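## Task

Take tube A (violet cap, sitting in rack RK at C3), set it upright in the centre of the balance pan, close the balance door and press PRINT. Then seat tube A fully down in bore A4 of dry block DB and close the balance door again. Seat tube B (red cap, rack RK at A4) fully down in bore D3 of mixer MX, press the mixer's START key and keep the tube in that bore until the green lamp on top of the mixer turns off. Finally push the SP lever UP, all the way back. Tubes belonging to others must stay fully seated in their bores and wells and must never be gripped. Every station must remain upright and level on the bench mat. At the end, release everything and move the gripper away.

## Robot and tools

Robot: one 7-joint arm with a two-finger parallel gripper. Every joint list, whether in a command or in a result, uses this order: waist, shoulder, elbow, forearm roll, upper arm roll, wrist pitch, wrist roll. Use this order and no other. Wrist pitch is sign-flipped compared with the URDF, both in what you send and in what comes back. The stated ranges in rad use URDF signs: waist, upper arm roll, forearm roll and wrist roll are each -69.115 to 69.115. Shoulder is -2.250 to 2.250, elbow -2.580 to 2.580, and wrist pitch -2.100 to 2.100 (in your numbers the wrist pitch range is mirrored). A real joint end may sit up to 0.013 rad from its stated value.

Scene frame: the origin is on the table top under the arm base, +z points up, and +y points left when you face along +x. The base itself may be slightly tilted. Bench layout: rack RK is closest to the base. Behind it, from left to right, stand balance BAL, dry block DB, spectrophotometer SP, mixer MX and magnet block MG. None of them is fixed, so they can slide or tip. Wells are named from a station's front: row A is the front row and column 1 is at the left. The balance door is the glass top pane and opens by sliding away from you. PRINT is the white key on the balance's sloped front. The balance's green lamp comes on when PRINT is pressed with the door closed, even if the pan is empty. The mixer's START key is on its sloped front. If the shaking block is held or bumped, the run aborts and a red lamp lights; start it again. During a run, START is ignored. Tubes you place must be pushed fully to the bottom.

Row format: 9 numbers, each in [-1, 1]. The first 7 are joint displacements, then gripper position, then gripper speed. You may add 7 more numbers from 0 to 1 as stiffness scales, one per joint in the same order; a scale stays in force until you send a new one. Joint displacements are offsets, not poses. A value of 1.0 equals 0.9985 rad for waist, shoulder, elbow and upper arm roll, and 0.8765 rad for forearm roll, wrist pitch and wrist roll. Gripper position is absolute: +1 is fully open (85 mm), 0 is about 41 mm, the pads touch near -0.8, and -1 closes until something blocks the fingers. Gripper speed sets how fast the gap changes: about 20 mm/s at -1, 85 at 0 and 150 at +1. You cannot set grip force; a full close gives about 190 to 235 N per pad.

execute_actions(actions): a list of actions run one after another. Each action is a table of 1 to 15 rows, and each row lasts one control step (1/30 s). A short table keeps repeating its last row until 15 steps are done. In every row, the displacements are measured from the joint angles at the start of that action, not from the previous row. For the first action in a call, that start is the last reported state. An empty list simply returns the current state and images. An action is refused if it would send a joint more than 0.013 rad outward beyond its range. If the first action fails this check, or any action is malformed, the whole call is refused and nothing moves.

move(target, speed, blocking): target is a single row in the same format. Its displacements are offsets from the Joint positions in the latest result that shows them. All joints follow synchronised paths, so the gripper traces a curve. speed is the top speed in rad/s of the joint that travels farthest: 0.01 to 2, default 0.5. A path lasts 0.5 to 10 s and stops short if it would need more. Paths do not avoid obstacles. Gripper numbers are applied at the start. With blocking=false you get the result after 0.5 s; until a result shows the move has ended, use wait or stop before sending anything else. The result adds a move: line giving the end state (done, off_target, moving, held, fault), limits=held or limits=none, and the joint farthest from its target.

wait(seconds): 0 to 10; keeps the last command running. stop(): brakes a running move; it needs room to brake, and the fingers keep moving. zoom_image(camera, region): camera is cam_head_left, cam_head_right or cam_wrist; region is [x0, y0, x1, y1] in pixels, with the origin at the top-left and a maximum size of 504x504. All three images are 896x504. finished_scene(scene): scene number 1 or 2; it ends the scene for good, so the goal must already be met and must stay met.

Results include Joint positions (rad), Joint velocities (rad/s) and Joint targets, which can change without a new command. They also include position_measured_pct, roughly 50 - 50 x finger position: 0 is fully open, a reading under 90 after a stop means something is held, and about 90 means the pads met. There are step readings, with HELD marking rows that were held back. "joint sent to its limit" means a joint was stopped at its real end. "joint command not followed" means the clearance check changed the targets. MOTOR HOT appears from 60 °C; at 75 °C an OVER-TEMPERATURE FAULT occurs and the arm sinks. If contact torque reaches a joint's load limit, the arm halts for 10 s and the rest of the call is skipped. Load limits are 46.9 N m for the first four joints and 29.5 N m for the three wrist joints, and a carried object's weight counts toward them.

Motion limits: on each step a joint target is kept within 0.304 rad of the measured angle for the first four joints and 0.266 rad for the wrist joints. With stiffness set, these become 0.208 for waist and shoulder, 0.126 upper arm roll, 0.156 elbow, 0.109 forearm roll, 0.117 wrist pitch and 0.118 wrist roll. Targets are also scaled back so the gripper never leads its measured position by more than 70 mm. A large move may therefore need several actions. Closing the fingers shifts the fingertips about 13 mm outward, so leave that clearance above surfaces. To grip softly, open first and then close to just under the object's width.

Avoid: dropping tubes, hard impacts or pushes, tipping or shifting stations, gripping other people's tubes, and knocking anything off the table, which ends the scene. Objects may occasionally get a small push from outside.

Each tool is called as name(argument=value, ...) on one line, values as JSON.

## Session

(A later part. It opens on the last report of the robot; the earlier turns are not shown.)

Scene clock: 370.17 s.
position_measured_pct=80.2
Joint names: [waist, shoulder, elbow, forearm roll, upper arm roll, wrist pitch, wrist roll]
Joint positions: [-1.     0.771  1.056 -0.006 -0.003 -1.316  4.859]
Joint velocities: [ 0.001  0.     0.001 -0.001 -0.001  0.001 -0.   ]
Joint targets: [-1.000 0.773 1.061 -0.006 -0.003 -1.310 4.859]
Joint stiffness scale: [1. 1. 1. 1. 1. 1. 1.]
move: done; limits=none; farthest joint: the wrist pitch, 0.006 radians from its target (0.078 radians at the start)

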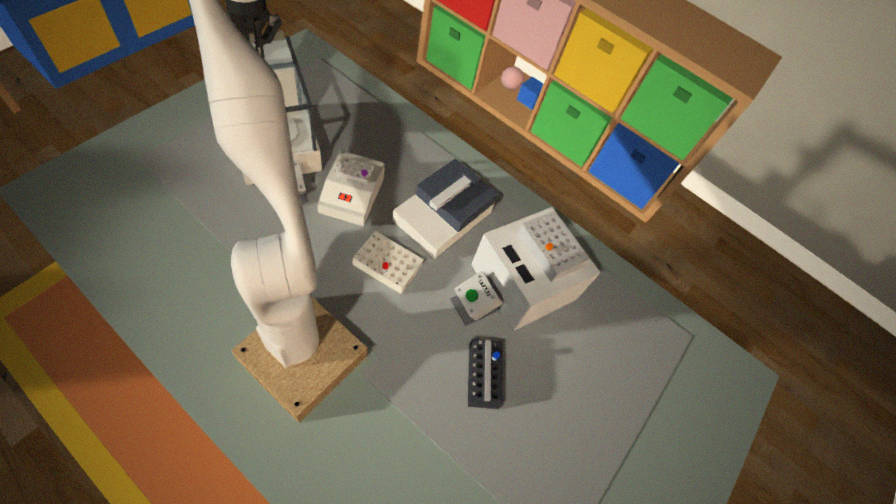

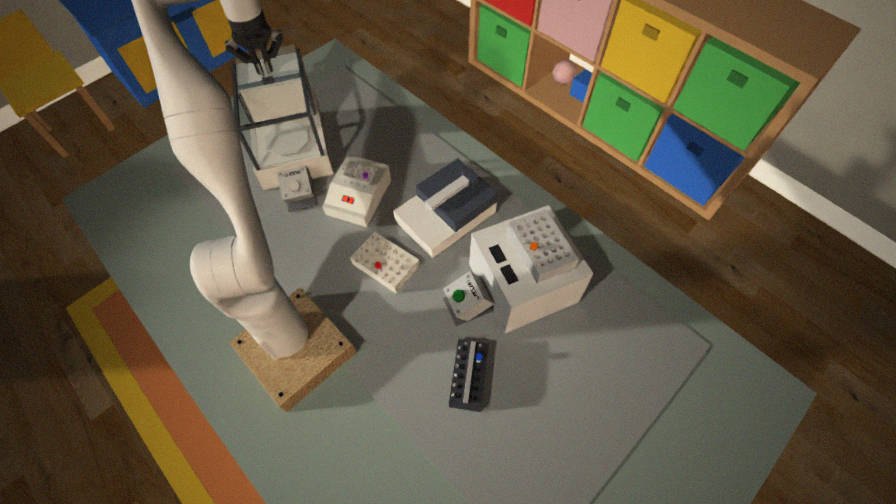

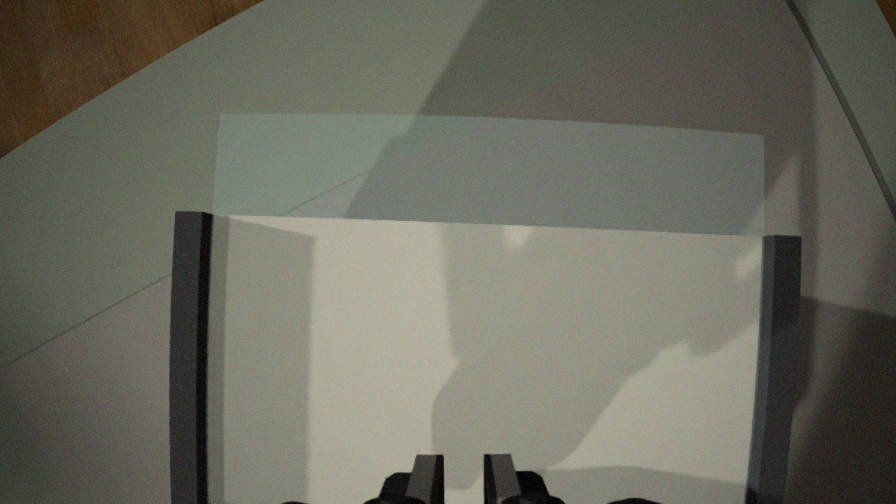

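move(target=[0.038,-0.312,0.569,0,0,0.298,0,-0.6,0], speed=0.2)

move(target=[0,-0.011,0.018,0,0,0,0,-0.6,0], speed=0.05)

move(target=[0,-0.06,-0.08,0,0,-0.16,0,-0.6,0], speed=0.3)

Scene clock: 376.57 s.
position_measured_pct=80.2
Joint names: [waist, shoulder, elbow, forearm roll, upper arm roll, wrist pitch, wrist roll]
Joint positions: [-0.965  0.462  1.617 -0.006 -0.003 -1.055  4.859]
Joint velocities: [ 0.002 -0.001  0.001 -0.     0.    -0.     0.   ]
Joint targets: [-0.962 0.459 1.624 -0.006 -0.003 -1.054 4.859]
Joint stiffness scale: [1. 1. 1. 1. 1. 1. 1.]
move: done; limits=none; farthest joint: the elbow, 0.007 radians from its target (0.568 radians at the start)

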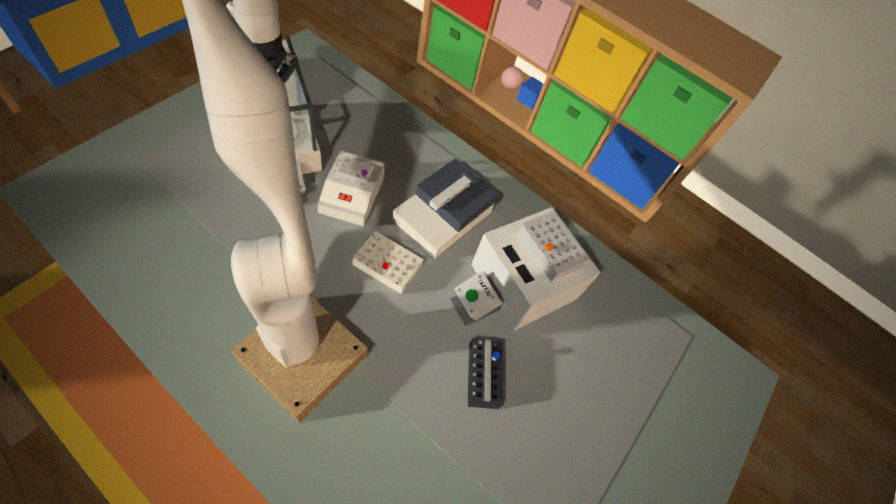

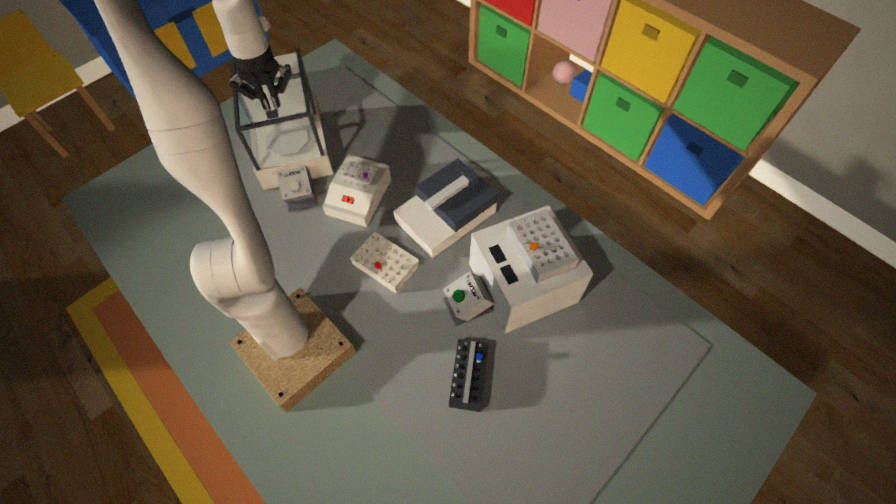

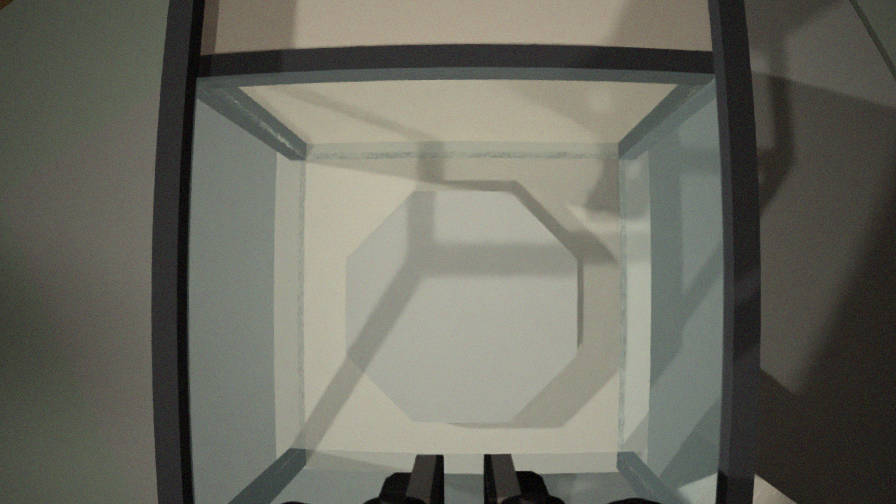

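Scene clock: 377.30 s.
position_measured_pct=80.2
Joint names: [waist, shoulder, elbow, forearm roll, upper arm roll, wrist pitch, wrist roll]
Joint positions: [-0.965  0.454  1.624 -0.006 -0.003 -1.048  4.859]
Joint velocities: [ 0.    -0.003  0.001 -0.    -0.001  0.001  0.001]
Joint targets: [-0.965 0.451 1.635 -0.006 -0.003 -1.055 4.859]
Joint stiffness scale: [1. 1. 1. 1. 1. 1. 1.]
move: off_target; limits=none; farthest joint: the elbow, 0.011 radians from its target (0.018 radians at the start)

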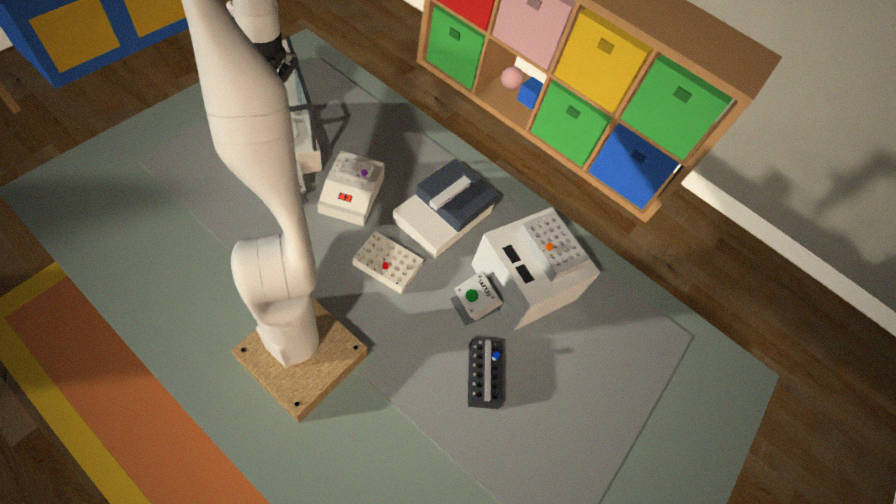

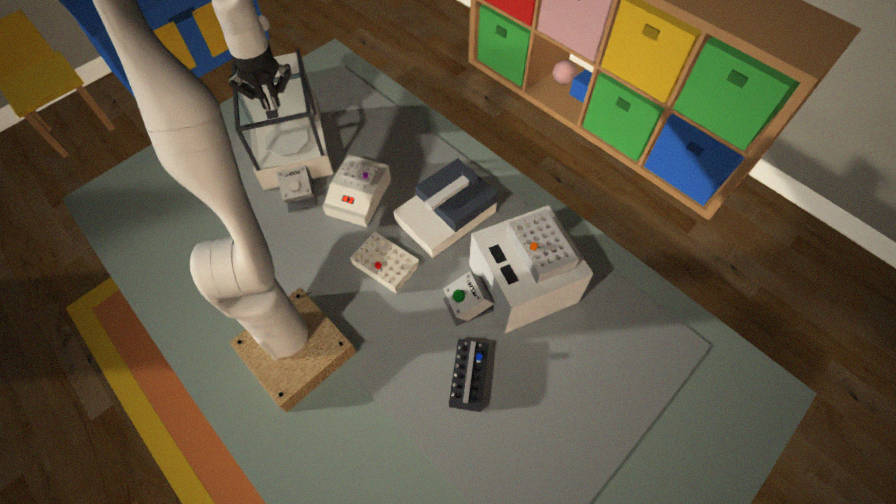

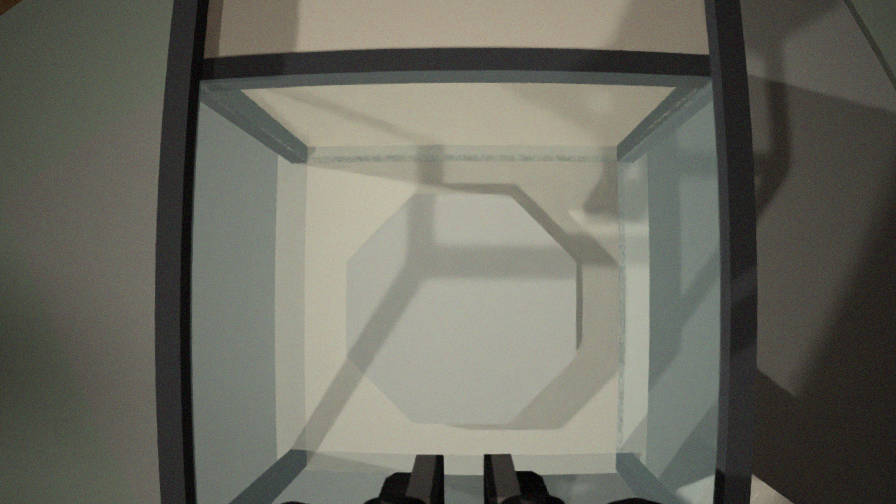

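Scene clock: 378.23 s.
position_measured_pct=80.2
Joint names: [waist, shoulder, elbow, forearm roll, upper arm roll, wrist pitch, wrist roll]
Joint positions: [-0.965  0.396  1.549 -0.006 -0.003 -1.183  4.859]
Joint velocities: [ 0.001 -0.002 -0.     0.    -0.    -0.     0.   ]
Joint targets: [-0.965 0.394 1.544 -0.006 -0.003 -1.188 4.859]
Joint stiffness scale: [1. 1. 1. 1. 1. 1. 1.]
move: done; limits=none; farthest joint: the wrist pitch, 0.006 radians from its target (0.141 radians at the start)

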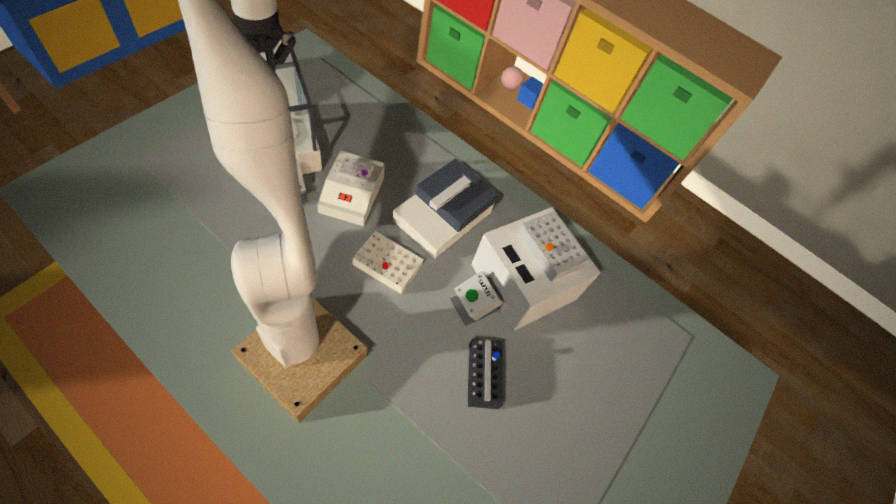

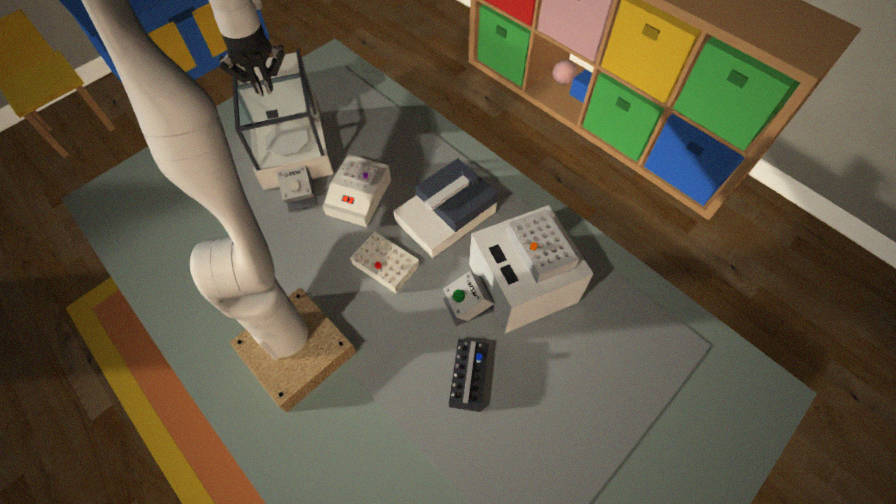

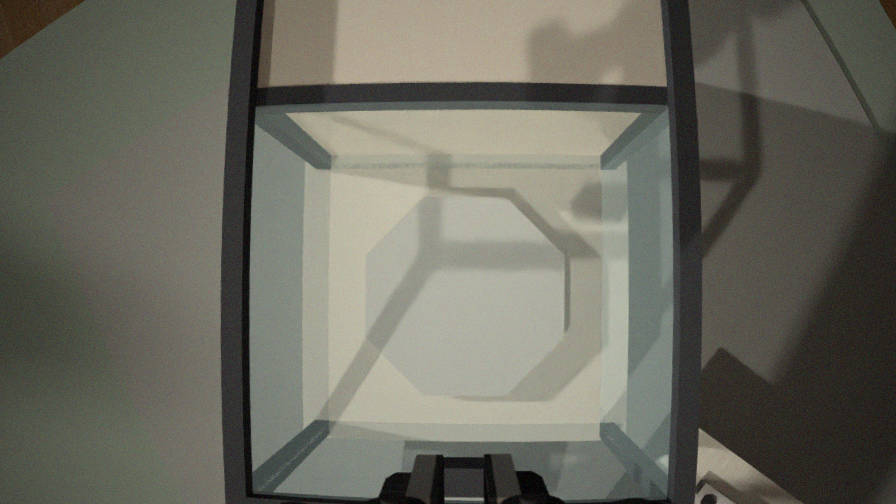

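move(target=[0.47,-0.34,0.465,0,0,0.125,0,-0.3,0], speed=0.7)

move(target=[0.428,0.194,0.475,0,0,0.757,0,-0.3,0], speed=0.7)

Scene clock: 388.33 s.
position_measured_pct=65.1
Joint names: [waist, shoulder, elbow, forearm roll, upper arm roll, wrist pitch, wrist roll]
Joint positions: [-0.499  0.059  2.009 -0.006 -0.003 -1.078  4.859]
Joint velocities: [ 0.003 -0.003  0.001 -0.     0.    -0.    -0.   ]
Joint targets: [-0.496 0.057 2.013 -0.006 -0.003 -1.073 4.859]
Joint stiffness scale: [1. 1. 1. 1. 1. 1. 1.]
move: done; limits=none; farthest joint: the elbow, 0.005 radians from its target (0.464 radians at the start)

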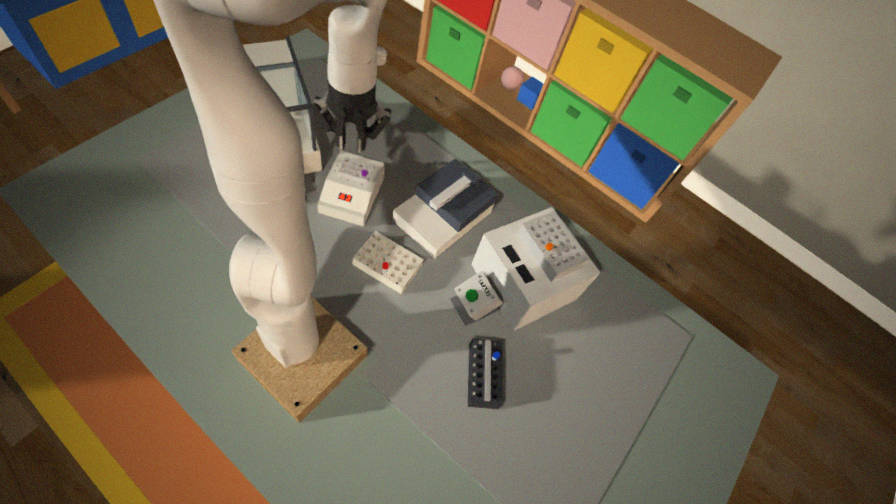

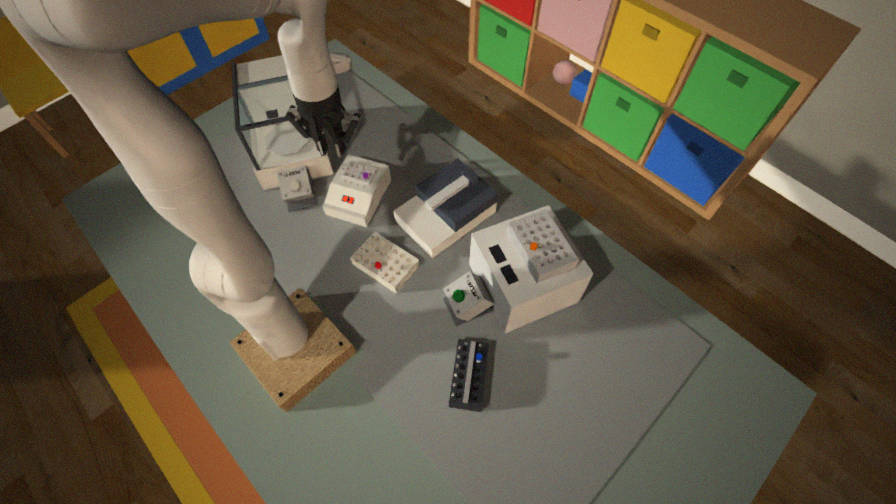

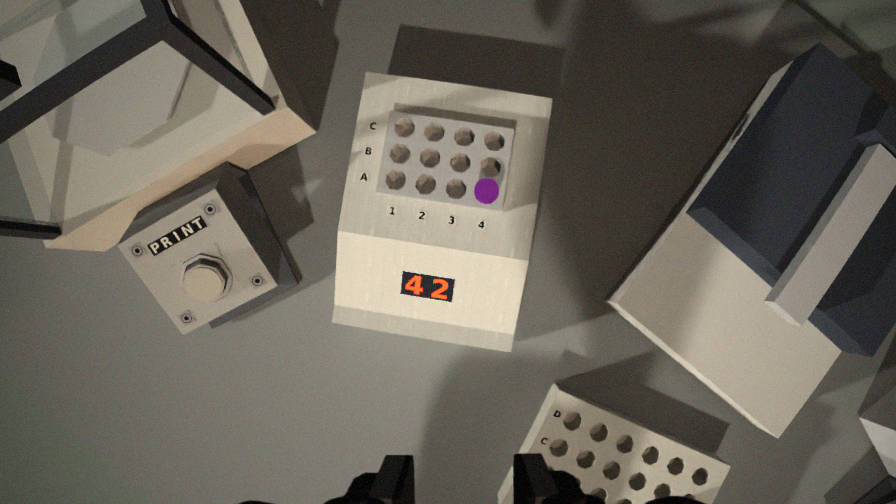

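Scene clock: 389.97 s.
position_measured_pct=65.1
Joint names: [waist, shoulder, elbow, forearm roll, upper arm roll, wrist pitch, wrist roll]
Joint positions: [-0.074  0.251  2.478 -0.006 -0.003 -0.42   4.859]
Joint velocities: [ 0.003  0.    -0.    -0.    -0.    -0.    -0.001]
Joint targets: [-0.071 0.253 2.483 -0.006 -0.003 -0.415 4.859]
Joint stiffness scale: [1. 1. 1. 1. 1. 1. 1.]
move: done; limits=none; farthest joint: the wrist pitch, 0.006 radians from its target (0.664 radians at the start)

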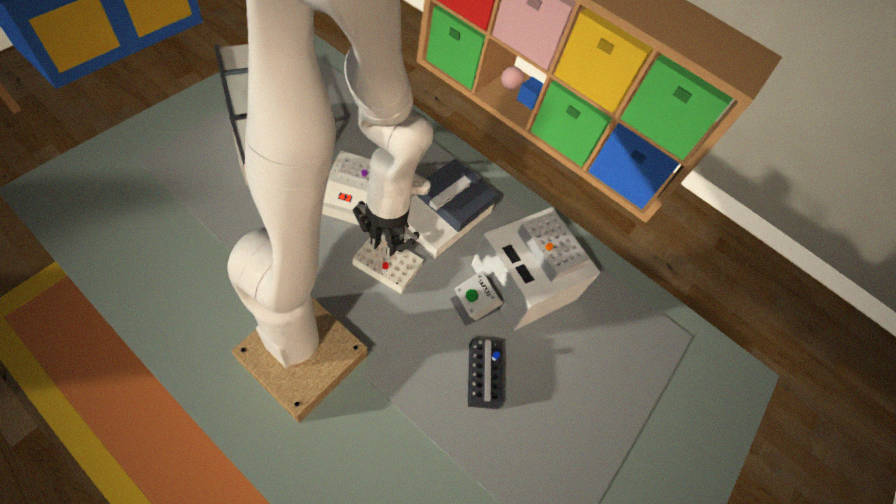

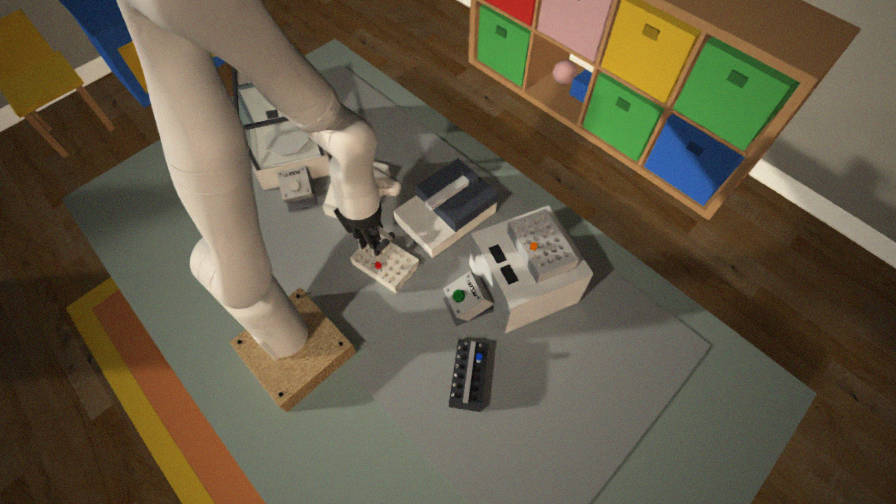

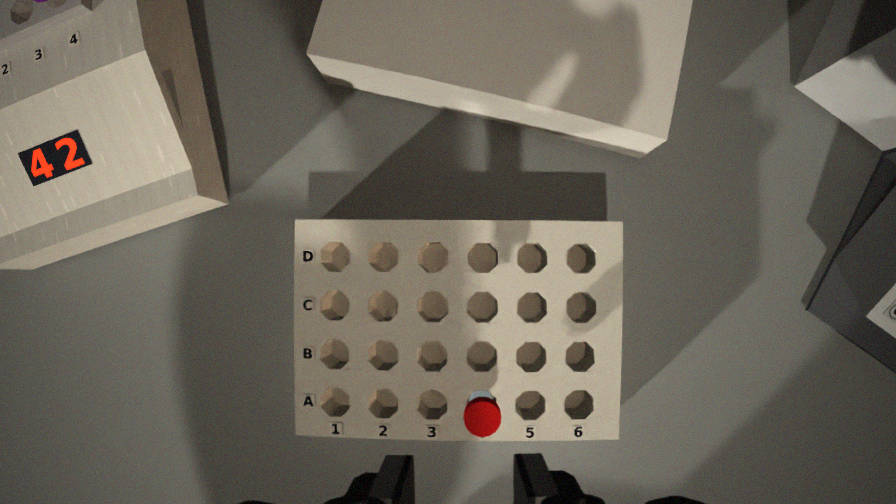

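move(target=[0.036,0.193,0.07,0,0,0.306,0,-0.3,0], speed=0.3)

Scene clock: 397.60 s.
position_measured_pct=65.1
Joint names: [waist, shoulder, elbow, forearm roll, upper arm roll, wrist pitch, wrist roll]
Joint positions: [-0.041  0.441  2.543 -0.006 -0.003 -0.157  4.859]
Joint velocities: [ 0.001  0.003  0.001  0.    -0.     0.    -0.   ]
Joint targets: [-0.038 0.443 2.548 -0.006 -0.003 -0.152 4.859]
Joint stiffness scale: [1. 1. 1. 1. 1. 1. 1.]
move: done; limits=none; farthest joint: the elbow, 0.005 radians from its target (0.070 radians at the start)

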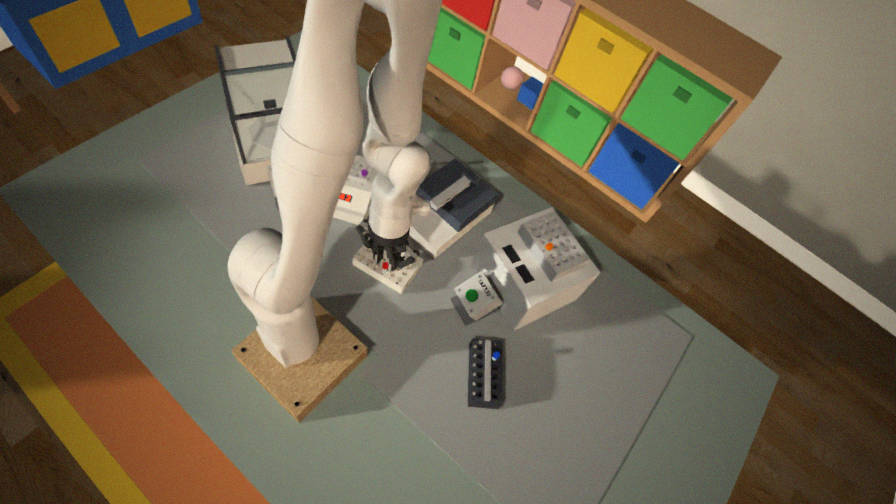

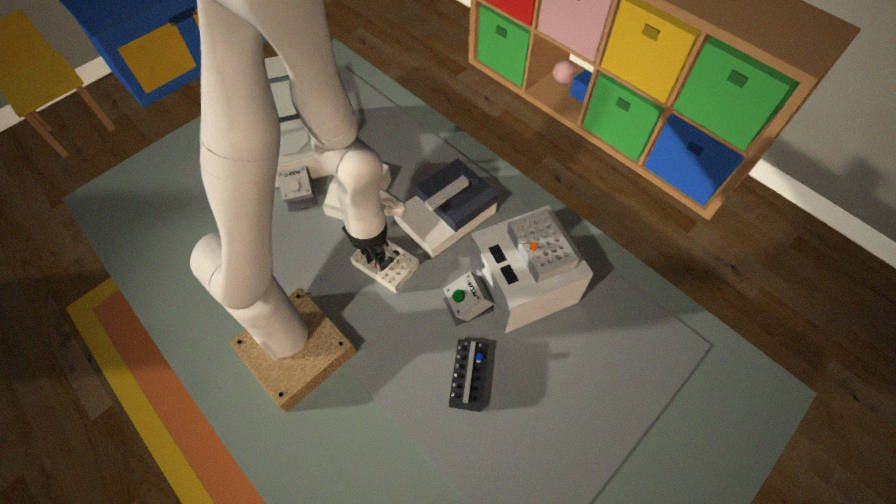

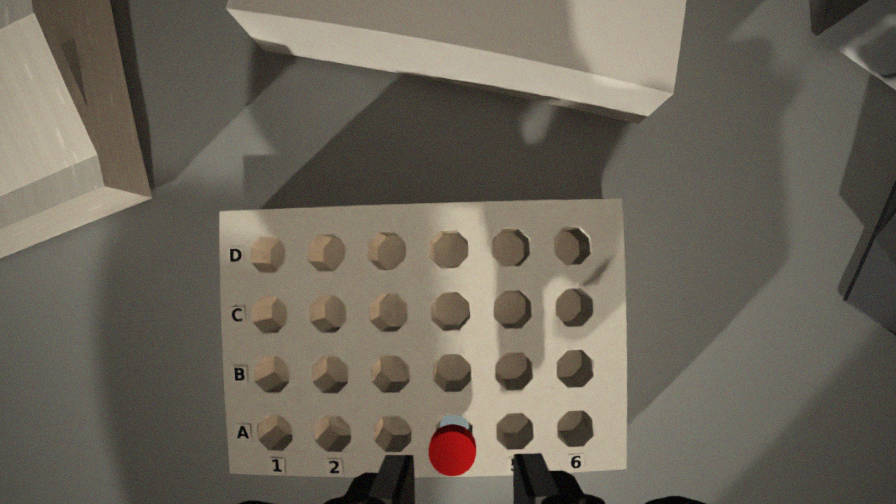

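move(target=[-0.025,0.119,0,0,0,0.136,0,-0.3,0], speed=0.12)

Scene clock: 402.63 s.
position_measured_pct=65.1
Joint names: [waist, shoulder, elbow, forearm roll, upper arm roll, wrist pitch, wrist roll]
Joint positions: [-0.063  0.557  2.543 -0.006 -0.003 -0.043  4.859]
Joint velocities: [-0.001  0.002 -0.    -0.    -0.001  0.    -0.001]
Joint targets: [-0.066 0.560 2.543 -0.006 -0.003 -0.038 4.859]
Joint stiffness scale: [1. 1. 1. 1. 1. 1. 1.]
move: done; limits=none; farthest joint: the wrist pitch, 0.006 radians from its target (0.119 radians at the start)

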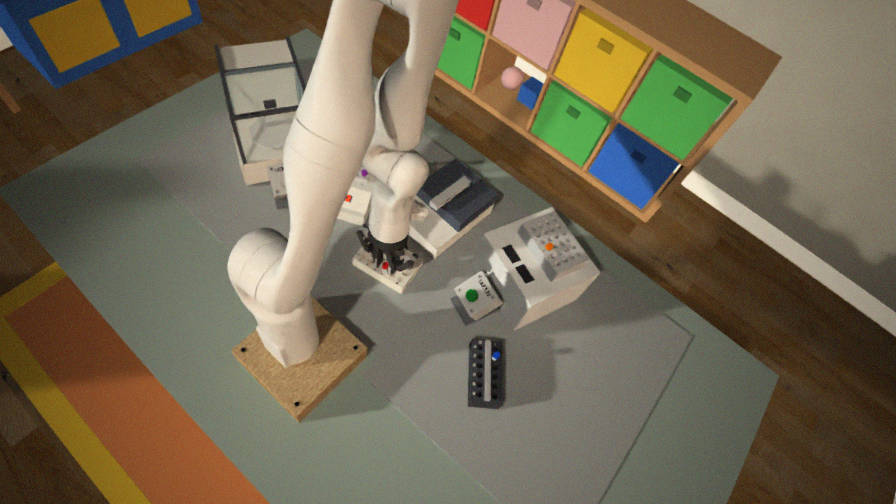

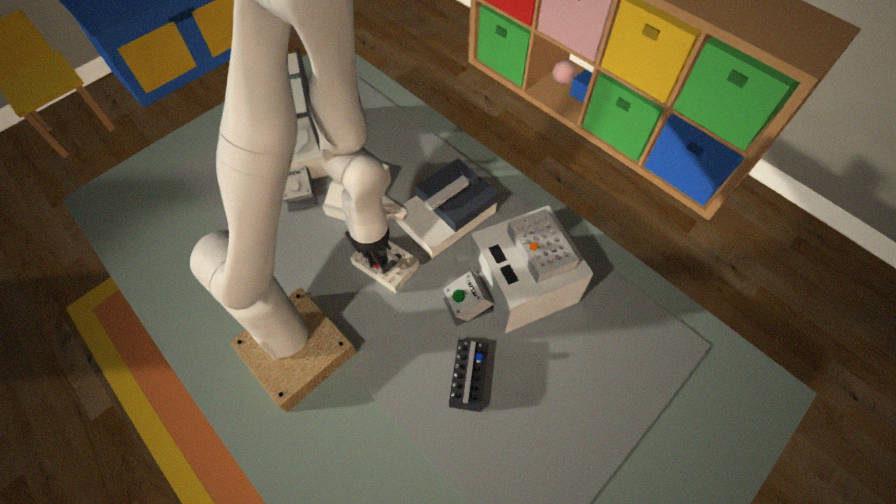

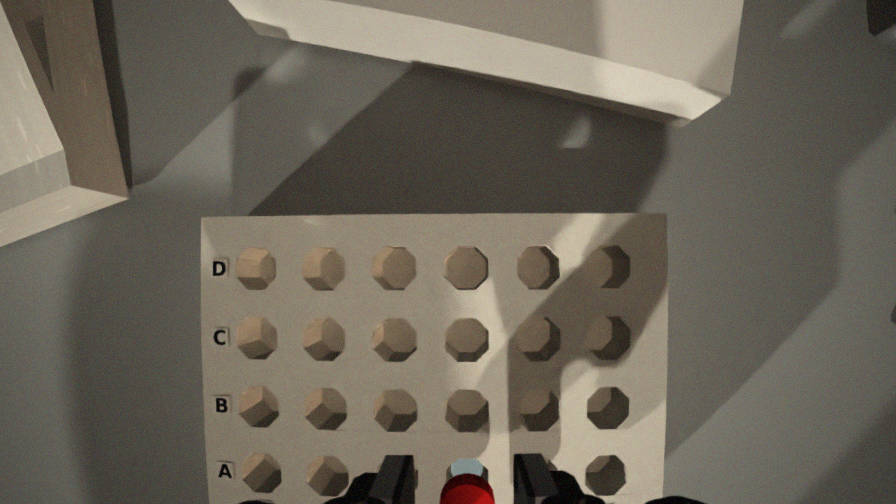

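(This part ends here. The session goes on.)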